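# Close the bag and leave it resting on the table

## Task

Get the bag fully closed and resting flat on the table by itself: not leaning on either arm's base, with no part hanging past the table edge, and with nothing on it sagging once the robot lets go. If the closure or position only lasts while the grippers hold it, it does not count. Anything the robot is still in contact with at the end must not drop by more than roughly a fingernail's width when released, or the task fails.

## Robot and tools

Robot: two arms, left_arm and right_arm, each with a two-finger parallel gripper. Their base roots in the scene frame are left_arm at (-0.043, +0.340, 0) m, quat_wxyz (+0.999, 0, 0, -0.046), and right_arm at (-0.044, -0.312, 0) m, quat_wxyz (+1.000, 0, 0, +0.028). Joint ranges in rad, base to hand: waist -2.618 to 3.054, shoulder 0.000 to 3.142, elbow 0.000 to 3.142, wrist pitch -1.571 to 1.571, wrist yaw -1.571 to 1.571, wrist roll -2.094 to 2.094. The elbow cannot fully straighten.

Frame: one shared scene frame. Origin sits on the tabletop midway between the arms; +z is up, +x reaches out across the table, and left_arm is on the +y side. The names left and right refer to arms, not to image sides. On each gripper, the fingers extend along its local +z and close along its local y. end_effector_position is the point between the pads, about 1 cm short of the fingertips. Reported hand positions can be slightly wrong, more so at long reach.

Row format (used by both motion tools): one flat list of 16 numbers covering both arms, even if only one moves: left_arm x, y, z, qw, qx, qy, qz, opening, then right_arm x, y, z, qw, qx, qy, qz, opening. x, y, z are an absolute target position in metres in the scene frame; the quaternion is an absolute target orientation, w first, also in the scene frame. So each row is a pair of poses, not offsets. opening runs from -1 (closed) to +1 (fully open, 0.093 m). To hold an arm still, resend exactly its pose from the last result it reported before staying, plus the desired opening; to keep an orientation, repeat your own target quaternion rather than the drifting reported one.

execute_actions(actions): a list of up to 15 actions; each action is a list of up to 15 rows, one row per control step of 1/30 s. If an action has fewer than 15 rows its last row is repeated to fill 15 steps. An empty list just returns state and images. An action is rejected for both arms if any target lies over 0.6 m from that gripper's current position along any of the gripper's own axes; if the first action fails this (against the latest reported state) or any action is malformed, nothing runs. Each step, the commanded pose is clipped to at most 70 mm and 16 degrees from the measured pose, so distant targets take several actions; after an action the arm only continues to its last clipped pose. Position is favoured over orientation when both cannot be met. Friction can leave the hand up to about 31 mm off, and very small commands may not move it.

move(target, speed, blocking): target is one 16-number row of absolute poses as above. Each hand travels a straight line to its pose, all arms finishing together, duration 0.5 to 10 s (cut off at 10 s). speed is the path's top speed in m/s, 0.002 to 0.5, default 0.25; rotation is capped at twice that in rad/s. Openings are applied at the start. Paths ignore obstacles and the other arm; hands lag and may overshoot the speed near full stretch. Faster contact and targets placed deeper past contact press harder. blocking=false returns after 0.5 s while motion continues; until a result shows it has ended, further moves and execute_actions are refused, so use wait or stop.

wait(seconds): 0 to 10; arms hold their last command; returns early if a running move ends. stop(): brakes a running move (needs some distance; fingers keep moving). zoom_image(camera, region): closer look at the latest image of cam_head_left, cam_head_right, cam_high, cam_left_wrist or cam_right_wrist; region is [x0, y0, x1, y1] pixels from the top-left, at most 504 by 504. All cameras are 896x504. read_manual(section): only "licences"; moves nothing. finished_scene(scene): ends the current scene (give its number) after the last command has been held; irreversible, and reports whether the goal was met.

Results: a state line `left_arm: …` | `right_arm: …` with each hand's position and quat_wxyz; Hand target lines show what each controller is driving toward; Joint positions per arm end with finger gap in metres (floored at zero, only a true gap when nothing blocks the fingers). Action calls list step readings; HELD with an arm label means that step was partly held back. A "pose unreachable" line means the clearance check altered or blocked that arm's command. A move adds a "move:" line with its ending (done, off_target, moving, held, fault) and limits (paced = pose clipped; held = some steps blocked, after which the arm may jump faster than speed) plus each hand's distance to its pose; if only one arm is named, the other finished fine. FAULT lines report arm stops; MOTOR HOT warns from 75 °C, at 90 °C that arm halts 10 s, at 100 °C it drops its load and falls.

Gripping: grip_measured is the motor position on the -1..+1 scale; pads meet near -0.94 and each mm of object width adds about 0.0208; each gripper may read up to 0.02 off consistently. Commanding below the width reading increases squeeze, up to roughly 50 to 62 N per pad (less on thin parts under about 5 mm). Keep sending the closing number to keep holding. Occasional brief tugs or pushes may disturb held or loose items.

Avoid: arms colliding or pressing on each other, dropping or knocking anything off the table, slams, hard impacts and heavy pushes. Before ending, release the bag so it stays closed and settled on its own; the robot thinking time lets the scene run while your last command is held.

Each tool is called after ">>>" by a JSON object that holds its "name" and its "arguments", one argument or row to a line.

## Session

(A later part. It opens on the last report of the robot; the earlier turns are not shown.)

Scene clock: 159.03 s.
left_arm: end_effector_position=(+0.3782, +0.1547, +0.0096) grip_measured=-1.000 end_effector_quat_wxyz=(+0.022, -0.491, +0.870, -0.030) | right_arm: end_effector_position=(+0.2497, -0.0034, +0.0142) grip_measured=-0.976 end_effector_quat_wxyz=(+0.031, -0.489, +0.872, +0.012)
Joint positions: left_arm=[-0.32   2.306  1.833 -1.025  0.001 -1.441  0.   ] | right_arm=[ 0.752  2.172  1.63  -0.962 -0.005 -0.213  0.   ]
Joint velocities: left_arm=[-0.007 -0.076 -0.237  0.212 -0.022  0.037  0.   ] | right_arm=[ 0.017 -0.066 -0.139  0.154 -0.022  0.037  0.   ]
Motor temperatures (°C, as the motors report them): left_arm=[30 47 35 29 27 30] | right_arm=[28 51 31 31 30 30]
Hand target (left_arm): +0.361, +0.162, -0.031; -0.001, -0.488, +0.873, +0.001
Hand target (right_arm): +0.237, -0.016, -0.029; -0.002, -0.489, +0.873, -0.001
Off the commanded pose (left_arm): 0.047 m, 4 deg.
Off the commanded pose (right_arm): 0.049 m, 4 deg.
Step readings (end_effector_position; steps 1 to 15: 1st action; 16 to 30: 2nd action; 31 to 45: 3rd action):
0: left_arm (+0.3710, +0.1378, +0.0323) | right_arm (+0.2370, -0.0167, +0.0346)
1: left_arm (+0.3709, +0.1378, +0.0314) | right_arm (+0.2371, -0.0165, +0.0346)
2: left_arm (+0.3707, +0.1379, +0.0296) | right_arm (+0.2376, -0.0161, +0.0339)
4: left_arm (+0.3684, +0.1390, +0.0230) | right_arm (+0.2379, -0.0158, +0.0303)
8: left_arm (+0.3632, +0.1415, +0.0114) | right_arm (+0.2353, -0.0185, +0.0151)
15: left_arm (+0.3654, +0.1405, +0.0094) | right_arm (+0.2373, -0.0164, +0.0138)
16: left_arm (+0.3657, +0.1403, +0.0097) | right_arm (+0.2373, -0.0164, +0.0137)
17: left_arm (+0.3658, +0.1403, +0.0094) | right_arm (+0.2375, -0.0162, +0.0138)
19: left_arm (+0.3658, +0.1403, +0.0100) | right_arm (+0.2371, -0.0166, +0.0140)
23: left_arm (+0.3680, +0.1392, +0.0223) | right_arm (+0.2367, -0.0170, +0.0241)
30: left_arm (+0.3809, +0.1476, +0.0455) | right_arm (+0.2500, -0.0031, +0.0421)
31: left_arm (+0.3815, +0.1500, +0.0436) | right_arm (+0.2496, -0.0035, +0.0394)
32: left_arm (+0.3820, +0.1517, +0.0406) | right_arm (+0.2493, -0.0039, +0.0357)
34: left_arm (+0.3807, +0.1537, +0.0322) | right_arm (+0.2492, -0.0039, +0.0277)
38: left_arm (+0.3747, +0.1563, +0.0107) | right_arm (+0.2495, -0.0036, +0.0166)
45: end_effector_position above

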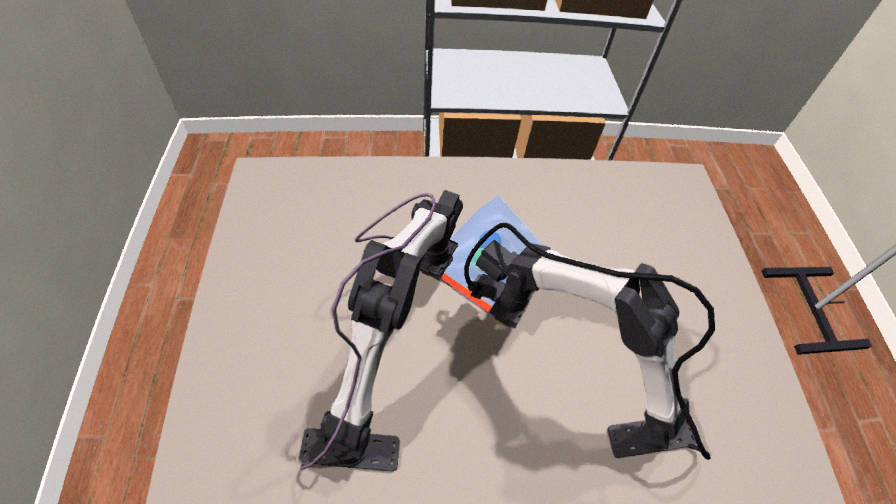

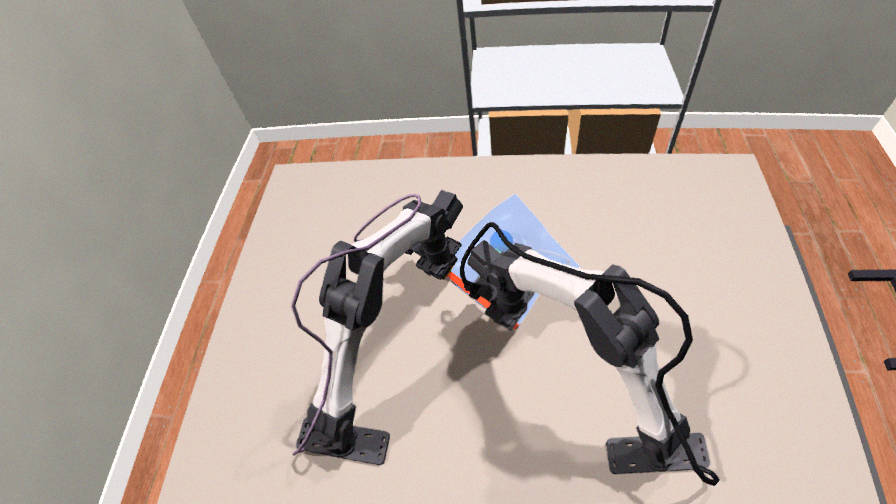

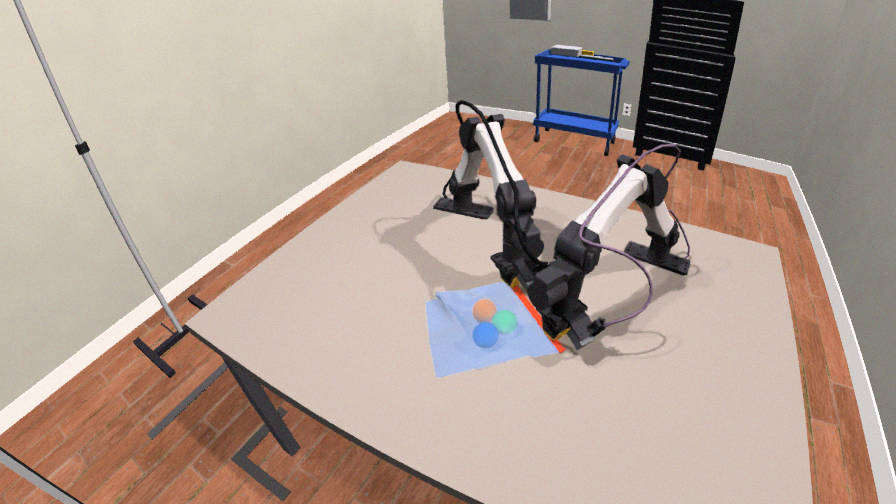

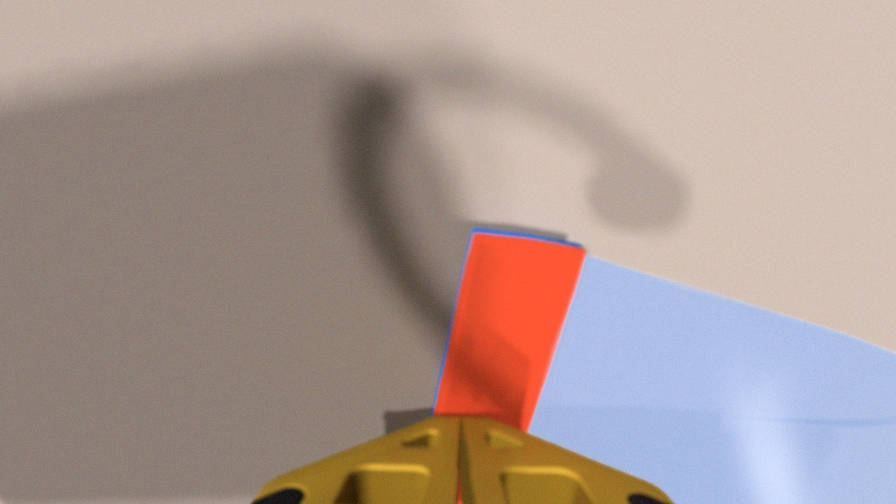

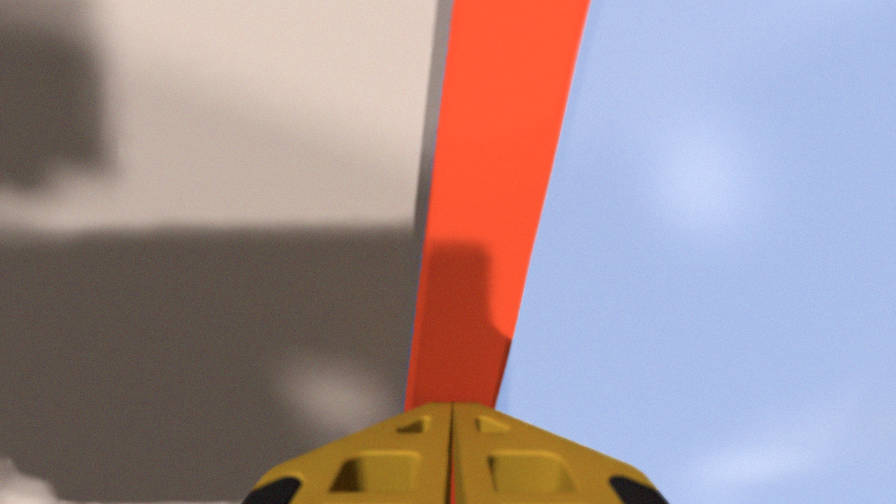

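>>> {"name": "execute_actions", "arguments": {
  "actions": [
    [[0.369,0.159,-0.015,0,-0.4886,0.8725,0,-1,0.242,-0.0105,-0.013,0,-0.4886,0.8725,0,-1],[0.3725,0.1576,0.005,0,-0.4886,0.8725,0,-1,0.2443,-0.0082,0.007,0,-0.4886,0.8725,0,-1],[0.3737,0.1571,0.020,0,-0.4886,0.8725,0,-1,0.245,-0.0075,0.022,0,-0.4886,0.8725,0,-1],[0.3737,0.1571,0.032,0,-0.4886,0.8725,0,-1,0.245,-0.0075,0.032,0,-0.4886,0.8725,0,-1],[0.3737,0.1571,0.036,0,-0.4886,0.8725,0,-1,0.245,-0.0075,0.036,0,-0.4886,0.8725,0,-1],[0.3783,0.1594,0.037,0,-0.4886,0.8725,0,-1,0.248,-0.0038,0.037,0,-0.4886,0.8725,0,-1],[0.383,0.1617,0.037,0,-0.4886,0.8725,0,-1,0.251,0.0,0.037,0,-0.4886,0.8725,0,-1],[0.3876,0.1639,0.037,0,-0.4886,0.8725,0,-1,0.254,0.0038,0.037,0,-0.4886,0.8725,0,-1],[0.3923,0.1662,0.037,0,-0.4886,0.8725,0,-1,0.257,0.0075,0.037,0,-0.4886,0.8725,0,-1],[0.3923,0.1662,0.032,0,-0.4886,0.8725,0,-1,0.257,0.0075,0.033,0,-0.4886,0.8725,0,-1],[0.3923,0.1662,0.026,0,-0.4886,0.8725,0,-1,0.257,0.0075,0.028,0,-0.4886,0.8725,0,-1],[0.3923,0.1662,0.020,0,-0.4886,0.8725,0,-1,0.257,0.0075,0.023,0,-0.4886,0.8725,0,-1],[0.3923,0.1662,0.014,0,-0.4886,0.8725,0,-1,0.257,0.0075,0.018,0,-0.4886,0.8725,0,-1],[0.3923,0.1662,0.008,0,-0.4886,0.8725,0,-1,0.257,0.0075,0.013,0,-0.4886,0.8725,0,-1],[0.3923,0.1662,0.003,0,-0.4886,0.8725,0,-1,0.257,0.0075,0.008,0,-0.4886,0.8725,0,-1]],
    [[0.3923,0.1662,-0.002,0,-0.4886,0.8725,0,-1,0.257,0.0075,0.003,0,-0.4886,0.8725,0,-1],[0.3923,0.1662,-0.007,0,-0.4886,0.8725,0,-1,0.257,0.0075,-0.002,0,-0.4886,0.8725,0,-1],[0.3923,0.1662,-0.011,0,-0.4886,0.8725,0,-1,0.257,0.0075,-0.006,0,-0.4886,0.8725,0,-1],[0.3923,0.1662,-0.011,0,-0.4886,0.8725,0,-1,0.257,0.0075,-0.008,0,-0.4886,0.8725,0,-1],[0.3913,0.1666,-0.011,0,-0.4886,0.8725,0,-1,0.2563,0.0068,-0.010,0,-0.4886,0.8725,0,-1],[0.3898,0.1672,-0.016,0,-0.4886,0.8725,0,-1,0.2553,0.0058,-0.015,0,-0.4886,0.8725,0,-1],[0.3883,0.1678,-0.021,0,-0.4886,0.8725,0,-1,0.2543,0.0048,-0.020,0,-0.4886,0.8725,0,-1],[0.3868,0.1684,-0.026,0,-0.4886,0.8725,0,-1,0.2533,0.0038,-0.025,0,-0.4886,0.8725,0,-1],[0.3853,0.169,-0.031,0,-0.4886,0.8725,0,-1,0.2523,0.0028,-0.030,0,-0.4886,0.8725,0,-1],[0.3838,0.1696,-0.035,0,-0.4886,0.8725,0,-1,0.2513,0.0018,-0.033,0,-0.4886,0.8725,0,-1]],
    [[0.388,0.168,-0.015,0,-0.4886,0.8725,0,-1,0.254,0.0045,-0.013,0,-0.4886,0.8725,0,-1],[0.391,0.1667,0.005,0,-0.4886,0.8725,0,-1,0.2563,0.0068,0.007,0,-0.4886,0.8725,0,-1],[0.3923,0.1662,0.020,0,-0.4886,0.8725,0,-1,0.257,0.0075,0.022,0,-0.4886,0.8725,0,-1],[0.3923,0.1662,0.032,0,-0.4886,0.8725,0,-1,0.257,0.0075,0.032,0,-0.4886,0.8725,0,-1],[0.3923,0.1662,0.036,0,-0.4886,0.8725,0,-1,0.257,0.0075,0.036,0,-0.4886,0.8725,0,-1],[0.3955,0.1687,0.037,0,-0.4886,0.8725,0,-1,0.2601,0.0111,0.037,0,-0.4886,0.8725,0,-1],[0.3988,0.1712,0.037,0,-0.4886,0.8725,0,-1,0.2631,0.0147,0.037,0,-0.4886,0.8725,0,-1],[0.402,0.1738,0.037,0,-0.4886,0.8725,0,-1,0.2662,0.0183,0.037,0,-0.4886,0.8725,0,-1],[0.4053,0.1763,0.037,0,-0.4886,0.8725,0,-1,0.2693,0.0219,0.037,0,-0.4886,0.8725,0,-1],[0.4053,0.1763,0.032,0,-0.4886,0.8725,0,-1,0.2693,0.0219,0.033,0,-0.4886,0.8725,0,-1],[0.4053,0.1763,0.026,0,-0.4886,0.8725,0,-1,0.2693,0.0219,0.028,0,-0.4886,0.8725,0,-1],[0.4053,0.1763,0.020,0,-0.4886,0.8725,0,-1,0.2693,0.0219,0.023,0,-0.4886,0.8725,0,-1],[0.4053,0.1763,0.014,0,-0.4886,0.8725,0,-1,0.2693,0.0219,0.018,0,-0.4886,0.8725,0,-1],[0.4053,0.1763,0.008,0,-0.4886,0.8725,0,-1,0.2693,0.0219,0.013,0,-0.4886,0.8725,0,-1],[0.4053,0.1763,0.003,0,-0.4886,0.8725,0,-1,0.2693,0.0219,0.008,0,-0.4886,0.8725,0,-1]],
    [[0.4053,0.1763,-0.002,0,-0.4886,0.8725,0,-1,0.2693,0.0219,0.003,0,-0.4886,0.8725,0,-1],[0.4053,0.1763,-0.007,0,-0.4886,0.8725,0,-1,0.2693,0.0219,-0.002,0,-0.4886,0.8725,0,-1],[0.4053,0.1763,-0.011,0,-0.4886,0.8725,0,-1,0.2693,0.0219,-0.006,0,-0.4886,0.8725,0,-1],[0.4053,0.1763,-0.011,0,-0.4886,0.8725,0,-1,0.2693,0.0219,-0.008,0,-0.4886,0.8725,0,-1],[0.4043,0.1767,-0.011,0,-0.4886,0.8725,0,-1,0.2686,0.0212,-0.010,0,-0.4886,0.8725,0,-1],[0.4028,0.1772,-0.016,0,-0.4886,0.8725,0,-1,0.2676,0.0202,-0.015,0,-0.4886,0.8725,0,-1],[0.4013,0.1778,-0.021,0,-0.4886,0.8725,0,-1,0.2666,0.0192,-0.020,0,-0.4886,0.8725,0,-1],[0.3998,0.1783,-0.026,0,-0.4886,0.8725,0,-1,0.2656,0.0182,-0.025,0,-0.4886,0.8725,0,-1],[0.3983,0.1789,-0.031,0,-0.4886,0.8725,0,-1,0.2646,0.0172,-0.030,0,-0.4886,0.8725,0,-1],[0.3968,0.1794,-0.035,0,-0.4886,0.8725,0,-1,0.2636,0.0162,-0.033,0,-0.4886,0.8725,0,-1]]
  ]
}}

Scene clock: 166.13 s.
left_arm: end_effector_position=(+0.4137, +0.1710, +0.0092) grip_measured=-1.000 end_effector_quat_wxyz=(+0.030, -0.490, +0.871, -0.040) | right_arm: end_effector_position=(+0.2769, +0.0246, +0.0151) grip_measured=-0.976 end_effector_quat_wxyz=(+0.039, -0.487, +0.872, +0.014)
Joint positions: left_arm=[-0.258  2.399  1.993 -1.066  0.006 -1.376  0.   ] | right_arm=[ 0.752  2.313  1.868 -1.043 -0.003 -0.209  0.   ]
Joint velocities: left_arm=[ 0.012 -0.002 -0.046  0.066 -0.066 -0.007  0.   ] | right_arm=[-0.012 -0.022 -0.037  0.037 -0.022  0.051  0.   ]
Motor temperatures (°C, as the motors report them): left_arm=[30 47 35 30 27 30] | right_arm=[28 50 31 31 30 30]
Hand target (left_arm): +0.393, +0.180, -0.032; -0.001, -0.488, +0.873, +0.001
Hand target (right_arm): +0.262, +0.013, -0.030; -0.001, -0.489, +0.873, -0.000
Off the commanded pose (left_arm): 0.048 m, 6 deg.
Off the commanded pose (right_arm): 0.051 m, 5 deg.
Step readings (end_effector_position; steps 1 to 15: 1st action; 16 to 30: 2nd action; 31 to 45: 3rd action; 46 to 60: 4th action):
0: left_arm (+0.3789, +0.1544, +0.0095) | right_arm (+0.2500, -0.0030, +0.0143)
1: left_arm (+0.3786, +0.1546, +0.0102) | right_arm (+0.2496, -0.0035, +0.0144)
2: left_arm (+0.3786, +0.1546, +0.0126) | right_arm (+0.2498, -0.0033, +0.0171)
4: left_arm (+0.3798, +0.1541, +0.0182) | right_arm (+0.2497, -0.0034, +0.0218)
8: left_arm (+0.3875, +0.1521, +0.0393) | right_arm (+0.2536, +0.0007, +0.0387)
15: left_arm (+0.4019, +0.1610, +0.0376) | right_arm (+0.2628, +0.0104, +0.0319)
16: left_arm (+0.4009, +0.1618, +0.0322) | right_arm (+0.2627, +0.0102, +0.0275)
17: left_arm (+0.3991, +0.1625, +0.0263) | right_arm (+0.2623, +0.0098, +0.0230)
19: left_arm (+0.3950, +0.1641, +0.0145) | right_arm (+0.2614, +0.0086, +0.0162)
23: left_arm (+0.3979, +0.1627, +0.0096) | right_arm (+0.2631, +0.0105, +0.0149)
30: left_arm (+0.4003, +0.1615, +0.0094) | right_arm (+0.2633, +0.0107, +0.0146)
31: left_arm (+0.4003, +0.1615, +0.0106) | right_arm (+0.2631, +0.0104, +0.0152)
32: left_arm (+0.3997, +0.1618, +0.0127) | right_arm (+0.2633, +0.0106, +0.0178)
34: left_arm (+0.4000, +0.1616, +0.0184) | right_arm (+0.2634, +0.0108, +0.0224)
38: left_arm (+0.4056, +0.1606, +0.0393) | right_arm (+0.2677, +0.0153, +0.0388)
45: left_arm (+0.4155, +0.1703, +0.0399) | right_arm (+0.2770, +0.0251, +0.0328)
46: left_arm (+0.4143, +0.1712, +0.0346) | right_arm (+0.2765, +0.0245, +0.0282)
47: left_arm (+0.4122, +0.1719, +0.0289) | right_arm (+0.2759, +0.0239, +0.0236)
49: left_arm (+0.4076, +0.1736, +0.0166) | right_arm (+0.2747, +0.0225, +0.0168)
53: left_arm (+0.4103, +0.1725, +0.0108) | right_arm (+0.2766, +0.0243, +0.0153)
60: end_effector_position above

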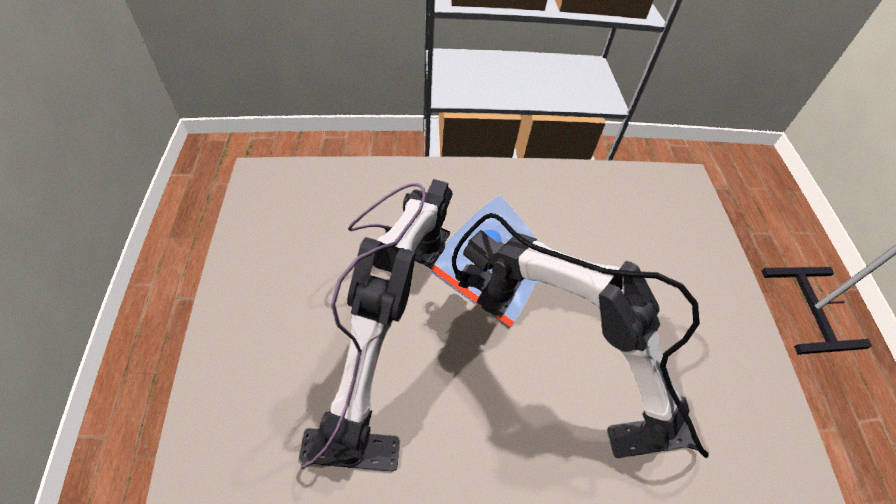

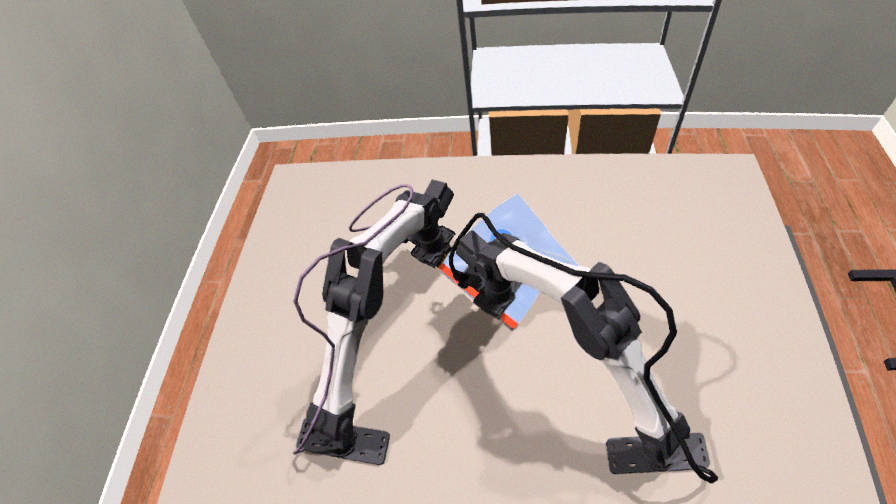

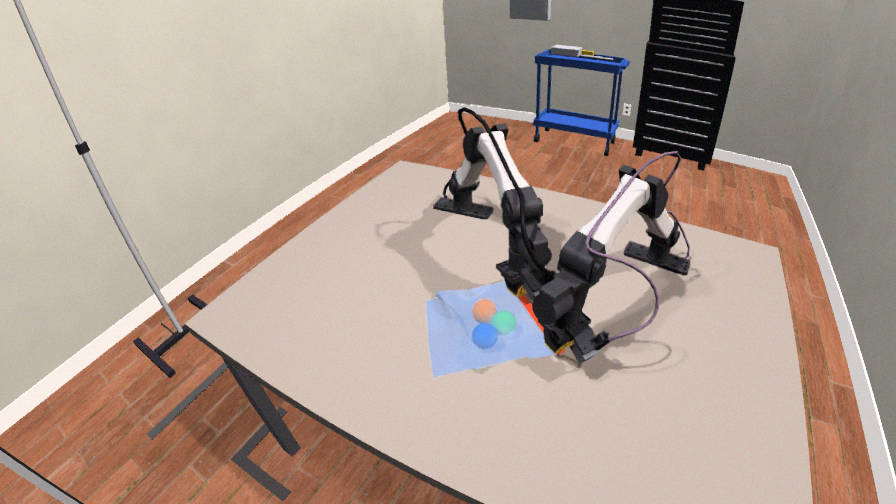

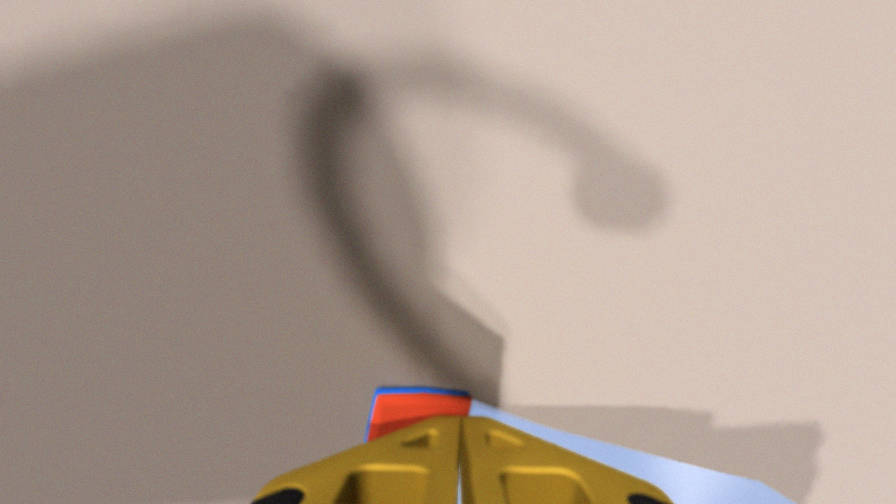

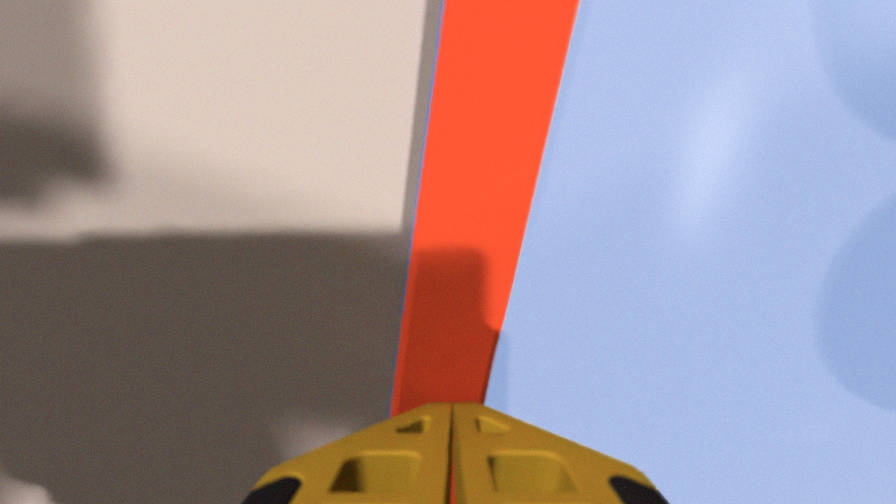

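>>> {"name": "execute_actions", "arguments": {
  "actions": [
    [[0.401,0.178,-0.015,0,-0.4886,0.8725,0,-1,0.2665,0.019,-0.013,0,-0.4886,0.8725,0,-1],[0.404,0.1768,0.005,0,-0.4886,0.8725,0,-1,0.2686,0.0212,0.007,0,-0.4886,0.8725,0,-1],[0.4053,0.1763,0.020,0,-0.4886,0.8725,0,-1,0.2693,0.0219,0.022,0,-0.4886,0.8725,0,-1],[0.4053,0.1763,0.032,0,-0.4886,0.8725,0,-1,0.2693,0.0219,0.032,0,-0.4886,0.8725,0,-1],[0.4053,0.1763,0.036,0,-0.4886,0.8725,0,-1,0.2693,0.0219,0.036,0,-0.4886,0.8725,0,-1],[0.4034,0.1756,0.037,0,-0.4886,0.8725,0,-1,0.2713,0.026,0.037,0,-0.4886,0.8725,0,-1],[0.4014,0.1749,0.037,0,-0.4886,0.8725,0,-1,0.2733,0.030,0.037,0,-0.4886,0.8725,0,-1],[0.3995,0.1742,0.037,0,-0.4886,0.8725,0,-1,0.2752,0.0341,0.037,0,-0.4886,0.8725,0,-1],[0.3975,0.1735,0.037,0,-0.4886,0.8725,0,-1,0.2772,0.0381,0.037,0,-0.4886,0.8725,0,-1],[0.3975,0.1735,0.032,0,-0.4886,0.8725,0,-1,0.2772,0.0381,0.033,0,-0.4886,0.8725,0,-1],[0.3975,0.1735,0.026,0,-0.4886,0.8725,0,-1,0.2772,0.0381,0.028,0,-0.4886,0.8725,0,-1],[0.3975,0.1735,0.020,0,-0.4886,0.8725,0,-1,0.2772,0.0381,0.023,0,-0.4886,0.8725,0,-1],[0.3975,0.1735,0.014,0,-0.4886,0.8725,0,-1,0.2772,0.0381,0.018,0,-0.4886,0.8725,0,-1],[0.3975,0.1735,0.008,0,-0.4886,0.8725,0,-1,0.2772,0.0381,0.013,0,-0.4886,0.8725,0,-1],[0.3975,0.1735,0.003,0,-0.4886,0.8725,0,-1,0.2772,0.0381,0.008,0,-0.4886,0.8725,0,-1]],
    [[0.3975,0.1735,-0.002,0,-0.4886,0.8725,0,-1,0.2772,0.0381,0.003,0,-0.4886,0.8725,0,-1],[0.3975,0.1735,-0.007,0,-0.4886,0.8725,0,-1,0.2772,0.0381,-0.002,0,-0.4886,0.8725,0,-1],[0.3975,0.1735,-0.011,0,-0.4886,0.8725,0,-1,0.2772,0.0381,-0.006,0,-0.4886,0.8725,0,-1],[0.3975,0.1735,-0.011,0,-0.4886,0.8725,0,-1,0.2772,0.0381,-0.008,0,-0.4886,0.8725,0,-1],[0.396,0.1741,-0.011,0,-0.4886,0.8725,0,-1,0.2765,0.0374,-0.010,0,-0.4886,0.8725,0,-1],[0.394,0.1748,-0.016,0,-0.4886,0.8725,0,-1,0.2755,0.0364,-0.015,0,-0.4886,0.8725,0,-1],[0.392,0.1755,-0.021,0,-0.4886,0.8725,0,-1,0.2745,0.0354,-0.020,0,-0.4886,0.8725,0,-1],[0.390,0.1762,-0.026,0,-0.4886,0.8725,0,-1,0.2735,0.0344,-0.025,0,-0.4886,0.8725,0,-1],[0.388,0.1769,-0.031,0,-0.4886,0.8725,0,-1,0.2725,0.0334,-0.030,0,-0.4886,0.8725,0,-1],[0.386,0.1776,-0.035,0,-0.4886,0.8725,0,-1,0.2715,0.0324,-0.033,0,-0.4886,0.8725,0,-1]],
    [[0.392,0.1755,-0.015,0,-0.4886,0.8725,0,-1,0.2745,0.0354,-0.013,0,-0.4886,0.8725,0,-1],[0.396,0.1741,0.005,0,-0.4886,0.8725,0,-1,0.2765,0.0374,0.007,0,-0.4886,0.8725,0,-1],[0.3975,0.1735,0.020,0,-0.4886,0.8725,0,-1,0.2772,0.0381,0.022,0,-0.4886,0.8725,0,-1],[0.3975,0.1735,0.032,0,-0.4886,0.8725,0,-1,0.2772,0.0381,0.032,0,-0.4886,0.8725,0,-1],[0.3975,0.178,0.038,0,-0.4886,0.8725,0,-1,0.2772,0.0381,0.036,0,-0.4886,0.8725,0,-1],[0.3975,0.185,0.043,0,-0.4886,0.8725,0,-1,0.2800,0.0416,0.037,0,-0.4886,0.8725,0,-1],[0.3975,0.193,0.047,0,-0.4886,0.8725,0,-1,0.2829,0.0451,0.037,0,-0.4886,0.8725,0,-1],[0.3965,0.201,0.050,0,-0.4886,0.8725,0,-1,0.2857,0.0485,0.037,0,-0.4886,0.8725,0,-1],[0.395,0.209,0.053,0,-0.4886,0.8725,0,-1,0.2885,0.052,0.037,0,-0.4886,0.8725,0,-1],[0.393,0.217,0.056,0,-0.4886,0.8725,0,-1,0.2885,0.052,0.033,0,-0.4886,0.8725,0,-1],[0.391,0.225,0.058,0,-0.4886,0.8725,0,-1,0.2885,0.052,0.028,0,-0.4886,0.8725,0,-1],[0.389,0.232,0.060,0,-0.4886,0.8725,0,-1,0.2885,0.052,0.023,0,-0.4886,0.8725,0,-1],[0.387,0.238,0.062,0,-0.4886,0.8725,0,-1,0.2885,0.052,0.018,0,-0.4886,0.8725,0,-1],[0.385,0.243,0.064,0,-0.4886,0.8725,0,-1,0.2885,0.052,0.013,0,-0.4886,0.8725,0,-1],[0.383,0.247,0.065,0,-0.4886,0.8725,0,-1,0.2885,0.052,0.008,0,-0.4886,0.8725,0,-1]],
    [[0.381,0.25,0.065,0,-0.4886,0.8725,0,-1,0.2885,0.052,0.003,0,-0.4886,0.8725,0,-1],[0.38,0.25,0.065,0,-0.4886,0.8725,0,-1,0.2885,0.052,-0.002,0,-0.4886,0.8725,0,-1],[0.38,0.25,0.065,0,-0.4886,0.8725,0,-1,0.2885,0.052,-0.006,0,-0.4886,0.8725,0,-1],[0.38,0.25,0.065,0,-0.4886,0.8725,0,-1,0.2885,0.052,-0.008,0,-0.4886,0.8725,0,-1],[0.38,0.25,0.065,0,-0.4886,0.8725,0,-1,0.2878,0.0513,-0.010,0,-0.4886,0.8725,0,-1],[0.38,0.25,0.065,0,-0.4886,0.8725,0,-1,0.2868,0.0503,-0.015,0,-0.4886,0.8725,0,-1],[0.38,0.25,0.065,0,-0.4886,0.8725,0,-1,0.2858,0.0493,-0.020,0,-0.4886,0.8725,0,-1],[0.38,0.25,0.065,0,-0.4886,0.8725,0,-1,0.2848,0.0483,-0.025,0,-0.4886,0.8725,0,-1],[0.38,0.25,0.065,0,-0.4886,0.8725,0,-1,0.2838,0.0473,-0.030,0,-0.4886,0.8725,0,-1],[0.38,0.25,0.065,0,-0.4886,0.8725,0,-1,0.2828,0.0463,-0.033,0,-0.4886,0.8725,0,-1]]
  ]
}}

Scene clock: 174.53 s.
left_arm: end_effector_position=(+0.3885, +0.2506, +0.0732) grip_measured=-1.000 end_effector_quat_wxyz=(+0.011, -0.495, +0.869, -0.012) | right_arm: end_effector_position=(+0.2962, +0.0554, +0.0160) grip_measured=-0.976 end_effector_quat_wxyz=(+0.044, -0.487, +0.872, +0.016)
Joint positions: left_arm=[-0.109  2.227  1.959 -1.27   0.004 -1.239  0.   ] | right_arm=[ 0.767  2.473  2.155 -1.16  -0.003 -0.196  0.   ]
Joint velocities: left_arm=[-0.017  0.002  0.002 -0.037  0.037 -0.037  0.   ] | right_arm=[-0.017 -0.027 -0.076  0.007  0.007  0.037  0.   ]
Motor temperatures (°C, as the motors report them): left_arm=[30 48 35 30 27 30] | right_arm=[28 50 31 31 30 30]
Hand target (left_arm): +0.380, +0.250, +0.066; -0.001, -0.488, +0.873, +0.000
Hand target (right_arm): +0.281, +0.044, -0.030; -0.001, -0.489, +0.873, -0.001
Off the commanded pose (left_arm): 0.012 m, 2 deg.
Off the commanded pose (right_arm): 0.052 m, 5 deg.
Step readings (end_effector_position; steps 1 to 15: 1st action; 16 to 30: 2nd action; 31 to 45: 3rd action; 46 to 60: 4th action):
0: left_arm (+0.4154, +0.1703, +0.0099) | right_arm (+0.2771, +0.0248, +0.0151)
1: left_arm (+0.4149, +0.1705, +0.0108) | right_arm (+0.2768, +0.0245, +0.0159)
2: left_arm (+0.4135, +0.1710, +0.0127) | right_arm (+0.2768, +0.0246, +0.0184)
4: left_arm (+0.4136, +0.1710, +0.0187) | right_arm (+0.2771, +0.0249, +0.0228)
8: left_arm (+0.4154, +0.1703, +0.0365) | right_arm (+0.2807, +0.0299, +0.0386)
15: left_arm (+0.4063, +0.1737, +0.0293) | right_arm (+0.2848, +0.0428, +0.0335)
16: left_arm (+0.4042, +0.1744, +0.0246) | right_arm (+0.2841, +0.0423, +0.0291)
17: left_arm (+0.4018, +0.1753, +0.0197) | right_arm (+0.2833, +0.0414, +0.0244)
19: left_arm (+0.3981, +0.1767, +0.0113) | right_arm (+0.2815, +0.0395, +0.0171)
23: left_arm (+0.4009, +0.1754, +0.0107) | right_arm (+0.2836, +0.0418, +0.0158)
30: left_arm (+0.4011, +0.1754, +0.0096) | right_arm (+0.2838, +0.0419, +0.0155)
31: left_arm (+0.4010, +0.1754, +0.0109) | right_arm (+0.2837, +0.0419, +0.0168)
32: left_arm (+0.4015, +0.1752, +0.0130) | right_arm (+0.2838, +0.0420, +0.0189)
34: left_arm (+0.4047, +0.1741, +0.0182) | right_arm (+0.2845, +0.0428, +0.0232)
38: left_arm (+0.4074, +0.1766, +0.0376) | right_arm (+0.2892, +0.0478, +0.0389)
45: left_arm (+0.4030, +0.2285, +0.0685) | right_arm (+0.2979, +0.0571, +0.0341)
46: left_arm (+0.4010, +0.2366, +0.0717) | right_arm (+0.2972, +0.0565, +0.0293)
47: left_arm (+0.3986, +0.2433, +0.0741) | right_arm (+0.2961, +0.0553, +0.0244)
49: left_arm (+0.3941, +0.2510, +0.0766) | right_arm (+0.2943, +0.0533, +0.0178)
53: left_arm (+0.3900, +0.2510, +0.0747) | right_arm (+0.2959, +0.0551, +0.0162)
60: end_effector_position above

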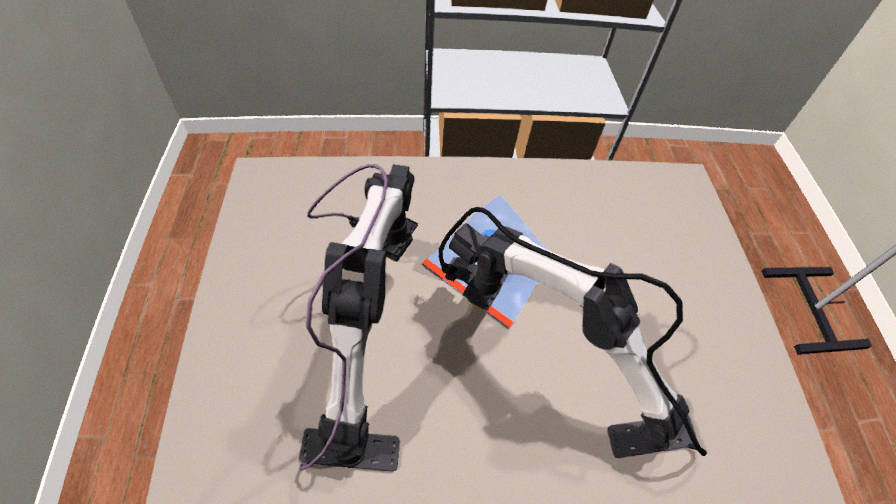

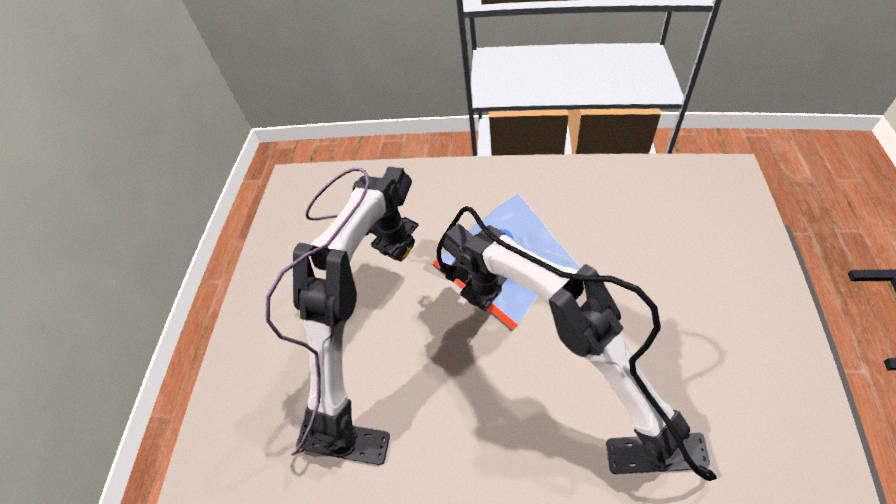

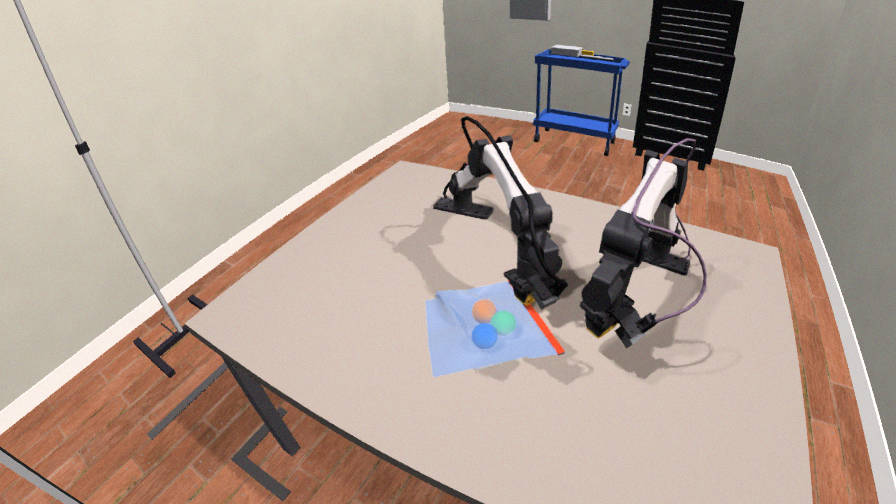

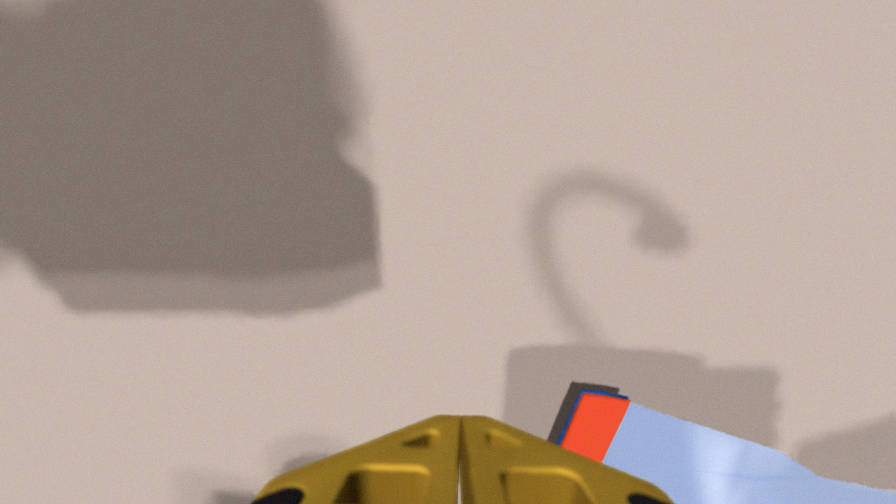

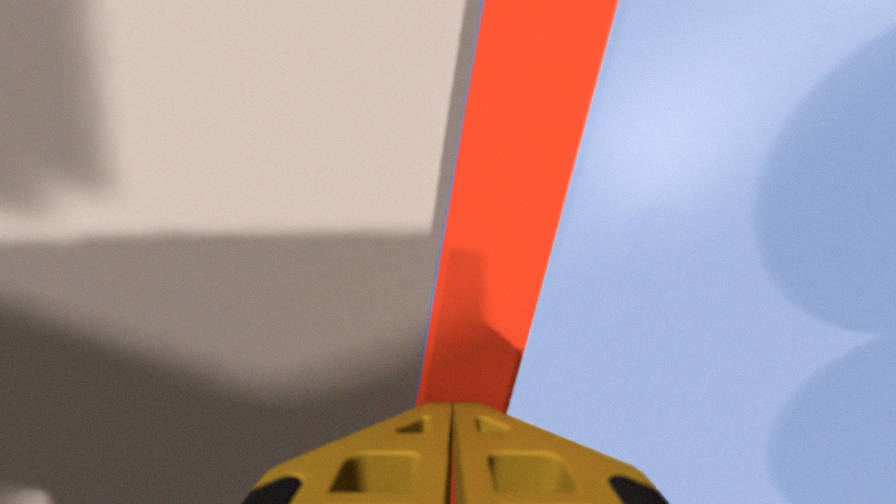

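>>> {"name": "execute_actions", "arguments": {
  "actions": [
    [[0.38,0.25,0.065,0,-0.4886,0.8725,0,-1,0.2858,0.0493,-0.013,0,-0.4886,0.8725,0,-1],[0.38,0.25,0.065,0,-0.4886,0.8725,0,-1,0.2878,0.0513,0.007,0,-0.4886,0.8725,0,-1],[0.38,0.25,0.065,0,-0.4886,0.8725,0,-1,0.2885,0.052,0.022,0,-0.4886,0.8725,0,-1],[0.38,0.25,0.065,0,-0.4886,0.8725,0,-1,0.2885,0.052,0.032,0,-0.4886,0.8725,0,-1],[0.38,0.25,0.065,0,-0.4886,0.8725,0,-1,0.2885,0.052,0.036,0,-0.4886,0.8725,0,-1],[0.38,0.25,0.065,0,-0.4886,0.8725,0,-1,0.2917,0.0549,0.037,0,-0.4886,0.8725,0,-1],[0.38,0.25,0.065,0,-0.4886,0.8725,0,-1,0.295,0.0577,0.037,0,-0.4886,0.8725,0,-1],[0.38,0.25,0.065,0,-0.4886,0.8725,0,-1,0.2982,0.0606,0.037,0,-0.4886,0.8725,0,-1],[0.38,0.25,0.065,0,-0.4886,0.8725,0,-1,0.3014,0.0634,0.037,0,-0.4886,0.8725,0,-1],[0.38,0.25,0.065,0,-0.4886,0.8725,0,-1,0.3014,0.0634,0.033,0,-0.4886,0.8725,0,-1],[0.38,0.25,0.065,0,-0.4886,0.8725,0,-1,0.3014,0.0634,0.028,0,-0.4886,0.8725,0,-1],[0.38,0.25,0.065,0,-0.4886,0.8725,0,-1,0.3014,0.0634,0.023,0,-0.4886,0.8725,0,-1],[0.38,0.25,0.065,0,-0.4886,0.8725,0,-1,0.3014,0.0634,0.018,0,-0.4886,0.8725,0,-1],[0.38,0.25,0.065,0,-0.4886,0.8725,0,-1,0.3014,0.0634,0.013,0,-0.4886,0.8725,0,-1],[0.38,0.25,0.065,0,-0.4886,0.8725,0,-1,0.3014,0.0634,0.008,0,-0.4886,0.8725,0,-1]],
    [[0.38,0.25,0.065,0,-0.4886,0.8725,0,-1,0.3014,0.0634,0.003,0,-0.4886,0.8725,0,-1],[0.38,0.25,0.065,0,-0.4886,0.8725,0,-1,0.3014,0.0634,-0.002,0,-0.4886,0.8725,0,-1],[0.38,0.25,0.065,0,-0.4886,0.8725,0,-1,0.3014,0.0634,-0.006,0,-0.4886,0.8725,0,-1],[0.38,0.25,0.065,0,-0.4886,0.8725,0,-1,0.3014,0.0634,-0.008,0,-0.4886,0.8725,0,-1],[0.38,0.25,0.065,0,-0.4886,0.8725,0,-1,0.3007,0.0627,-0.010,0,-0.4886,0.8725,0,-1],[0.38,0.25,0.065,0,-0.4886,0.8725,0,-1,0.2997,0.0617,-0.015,0,-0.4886,0.8725,0,-1],[0.38,0.25,0.065,0,-0.4886,0.8725,0,-1,0.2987,0.0607,-0.020,0,-0.4886,0.8725,0,-1],[0.38,0.25,0.065,0,-0.4886,0.8725,0,-1,0.2977,0.0597,-0.025,0,-0.4886,0.8725,0,-1],[0.38,0.25,0.065,0,-0.4886,0.8725,0,-1,0.2967,0.0587,-0.030,0,-0.4886,0.8725,0,-1],[0.38,0.25,0.065,0,-0.4886,0.8725,0,-1,0.2957,0.0577,-0.033,0,-0.4886,0.8725,0,-1]],
    [[0.38,0.25,0.065,0,-0.4886,0.8725,0,-1,0.2987,0.0607,-0.013,0,-0.4886,0.8725,0,-1],[0.38,0.25,0.065,0,-0.4886,0.8725,0,-1,0.3007,0.0627,0.007,0,-0.4886,0.8725,0,-1],[0.38,0.25,0.065,0,-0.4886,0.8725,0,-1,0.3014,0.0634,0.022,0,-0.4886,0.8725,0,-1],[0.38,0.25,0.065,0,-0.4886,0.8725,0,-1,0.3014,0.0634,0.032,0,-0.4886,0.8725,0,-1],[0.38,0.25,0.065,0,-0.4886,0.8725,0,-1,0.299,0.062,0.040,0,-0.4886,0.8725,0,-1],[0.38,0.25,0.065,0,-0.4886,0.8725,0,-1,0.294,0.059,0.046,0,-0.4886,0.8725,0,-1],[0.38,0.25,0.065,0,-0.4886,0.8725,0,-1,0.287,0.055,0.051,0,-0.4886,0.8725,0,-1],[0.38,0.25,0.065,0,-0.4886,0.8725,0,-1,0.279,0.051,0.055,0,-0.4886,0.8725,0,-1],[0.38,0.25,0.065,0,-0.4886,0.8725,0,-1,0.271,0.047,0.058,0,-0.4886,0.8725,0,-1],[0.38,0.25,0.065,0,-0.4886,0.8725,0,-1,0.263,0.043,0.061,0,-0.4886,0.8725,0,-1],[0.38,0.25,0.065,0,-0.4886,0.8725,0,-1,0.255,0.039,0.063,0,-0.4886,0.8725,0,-1],[0.38,0.25,0.065,0,-0.4886,0.8725,0,-1,0.247,0.035,0.065,0,-0.4886,0.8725,0,-1],[0.38,0.25,0.065,0,-0.4886,0.8725,0,-1,0.239,0.031,0.067,0,-0.4886,0.8725,0,-1],[0.38,0.25,0.065,0,-0.4886,0.8725,0,-1,0.231,0.027,0.069,0,-0.4886,0.8725,0,-1],[0.38,0.25,0.065,0,-0.4886,0.8725,0,-1,0.223,0.023,0.070,0,-0.4886,0.8725,0,-1]],
    [[0.38,0.25,0.065,0,-0.4886,0.8725,0,-1,0.215,0.019,0.07,0,-0.4886,0.8725,0,-1],[0.38,0.25,0.065,0,-0.4886,0.8725,0,-1,0.207,0.015,0.07,0,-0.4886,0.8725,0,-1],[0.38,0.25,0.065,0,-0.4886,0.8725,0,-1,0.200,0.011,0.07,0,-0.4886,0.8725,0,-1],[0.38,0.25,0.065,0,-0.4886,0.8725,0,-1,0.194,0.008,0.07,0,-0.4886,0.8725,0,-1],[0.38,0.25,0.065,0,-0.4886,0.8725,0,-1,0.189,0.005,0.07,0,-0.4886,0.8725,0,-1],[0.38,0.25,0.065,0,-0.4886,0.8725,0,-1,0.186,0.003,0.07,0,-0.4886,0.8725,0,-1],[0.38,0.25,0.065,0,-0.4886,0.8725,0,-1,0.185,0.002,0.07,0,-0.4886,0.8725,0,-1]]
  ]
}}

Scene clock: 181.83 s.
left_arm: end_effector_position=(+0.3885, +0.2506, +0.0732) grip_measured=-1.000 end_effector_quat_wxyz=(+0.011, -0.494, +0.869, -0.012) | right_arm: end_effector_position=(+0.1845, +0.0004, +0.0700) grip_measured=-0.976 end_effector_quat_wxyz=(-0.012, -0.493, +0.870, -0.004)
Joint positions: left_arm=[-0.109  2.227  1.959 -1.27   0.004 -1.236  0.   ] | right_arm=[ 0.882  2.057  1.68  -1.218 -0.003 -0.093  0.   ]
Joint velocities: left_arm=[-0.007 -0.017  0.017 -0.066 -0.066  0.007  0.   ] | right_arm=[-0.007 -0.002 -0.027  0.095 -0.007  0.037  0.   ]
Motor temperatures (°C, as the motors report them): left_arm=[30 49 35 29 27 30] | right_arm=[28 51 31 31 30 30]
Hand target (left_arm): +0.380, +0.250, +0.065; -0.000, -0.488, +0.873, +0.000
Hand target (right_arm): +0.185, +0.001, +0.070; -0.001, -0.489, +0.872, +0.000
Off the commanded pose (left_arm): 0.012 m, 2 deg.
Off the commanded pose (right_arm): 0.002 m, 2 deg.
Step readings (end_effector_position; steps 1 to 15: 1st action; 16 to 30: 2nd action; 31 to 45: 3rd action; 46 to 60: 4th action):
0: left_arm (+0.3885, +0.2506, +0.0732) | right_arm (+0.2964, +0.0555, +0.0160)
1: left_arm (+0.3885, +0.2506, +0.0732) | right_arm (+0.2963, +0.0554, +0.0178)
2: left_arm (+0.3885, +0.2506, +0.0732) | right_arm (+0.2964, +0.0556, +0.0198)
4: left_arm (+0.3885, +0.2506, +0.0732) | right_arm (+0.2975, +0.0568, +0.0234)
8: left_arm (+0.3885, +0.2506, +0.0732) | right_arm (+0.3025, +0.0621, +0.0385)
15: left_arm (+0.3885, +0.2506, +0.0732) | right_arm (+0.3109, +0.0712, +0.0342)
16: left_arm (+0.3885, +0.2506, +0.0732) | right_arm (+0.3097, +0.0700, +0.0287)
17: left_arm (+0.3885, +0.2506, +0.0732) | right_arm (+0.3082, +0.0683, +0.0228)
19: left_arm (+0.3885, +0.2506, +0.0732) | right_arm (+0.3075, +0.0675, +0.0199)
23: left_arm (+0.3885, +0.2506, +0.0732) | right_arm (+0.3076, +0.0677, +0.0164)
30: left_arm (+0.3885, +0.2506, +0.0732) | right_arm (+0.3080, +0.0681, +0.0165)
31: left_arm (+0.3885, +0.2506, +0.0732) | right_arm (+0.3082, +0.0683, +0.0186)
32: left_arm (+0.3885, +0.2506, +0.0732) | right_arm (+0.3087, +0.0688, +0.0206)
34: left_arm (+0.3885, +0.2506, +0.0732) | right_arm (+0.3100, +0.0702, +0.0236)
38: left_arm (+0.3885, +0.2506, +0.0732) | right_arm (+0.3045, +0.0652, +0.0380)
45: left_arm (+0.3885, +0.2506, +0.0732) | right_arm (+0.2449, +0.0273, +0.0647)
46: left_arm (+0.3885, +0.2506, +0.0732) | right_arm (+0.2341, +0.0215, +0.0671)
47: left_arm (+0.3885, +0.2506, +0.0732) | right_arm (+0.2235, +0.0161, +0.0689)
49: left_arm (+0.3885, +0.2506, +0.0732) | right_arm (+0.2039, +0.0060, +0.0709)
53: left_arm (+0.3885, +0.2506, +0.0732) | right_arm (+0.1803, -0.0066, +0.0718)
60: end_effector_position above

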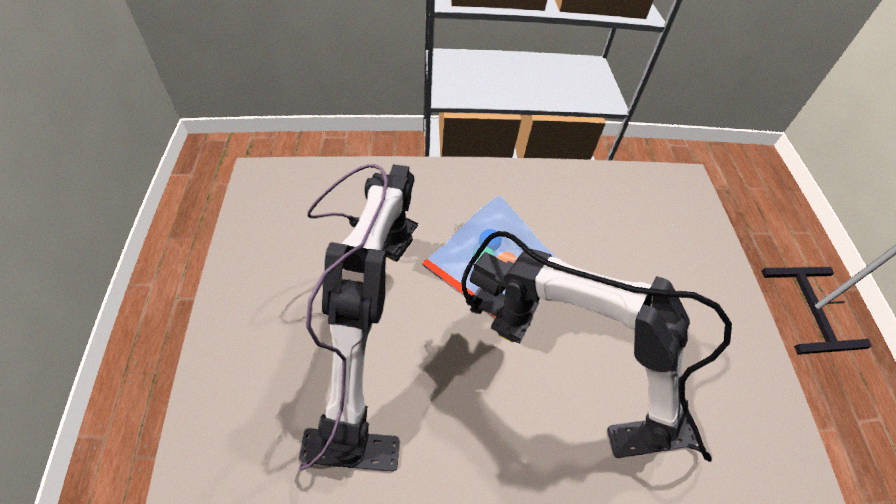

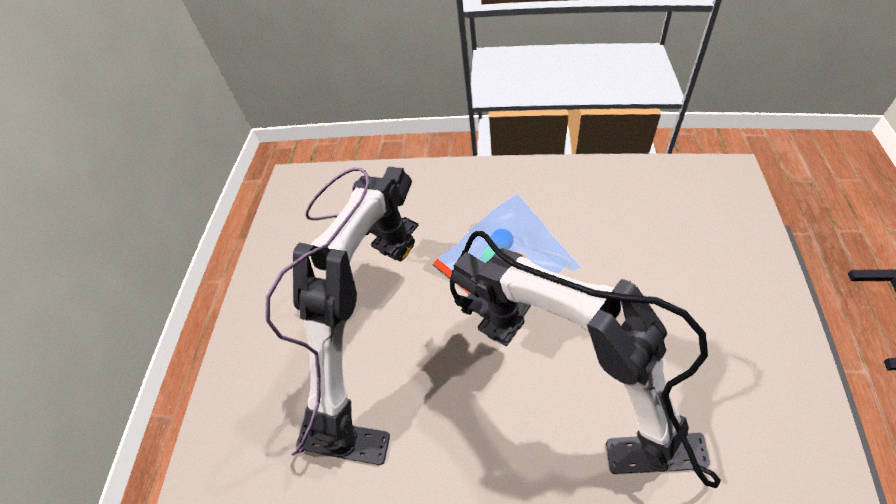

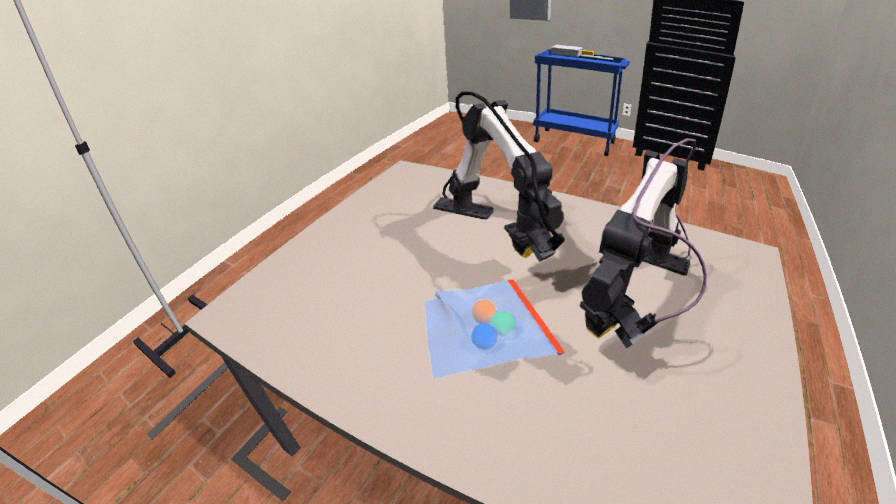

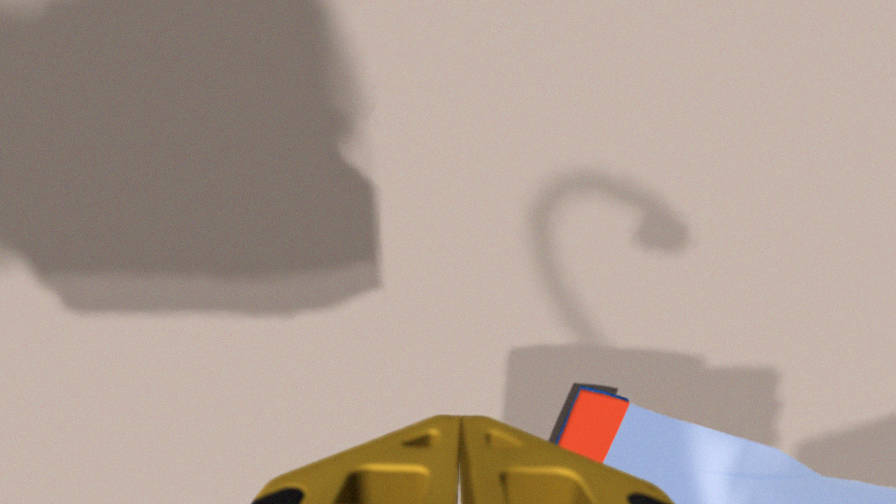

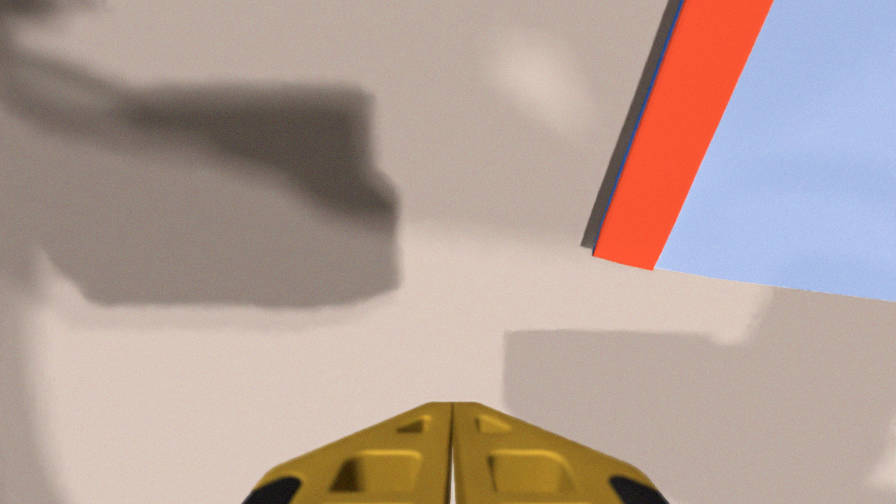

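>>> {"name": "zoom_image", "arguments": {
  "camera": "cam_high",
  "region": [480, 265, 590, 365]
}}

Region (480, 265, 590, 365) of cam_high's 896x504 image, scaled by 4.582, with more detail than that image has; it fills the top 458 rows of this view, and the rest is white.

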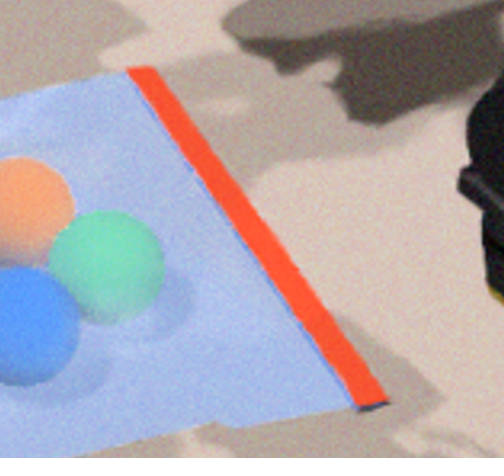

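>>> {"name": "finished_scene", "arguments": {
  "scene": 1
}}

The scene is finished: the task was done.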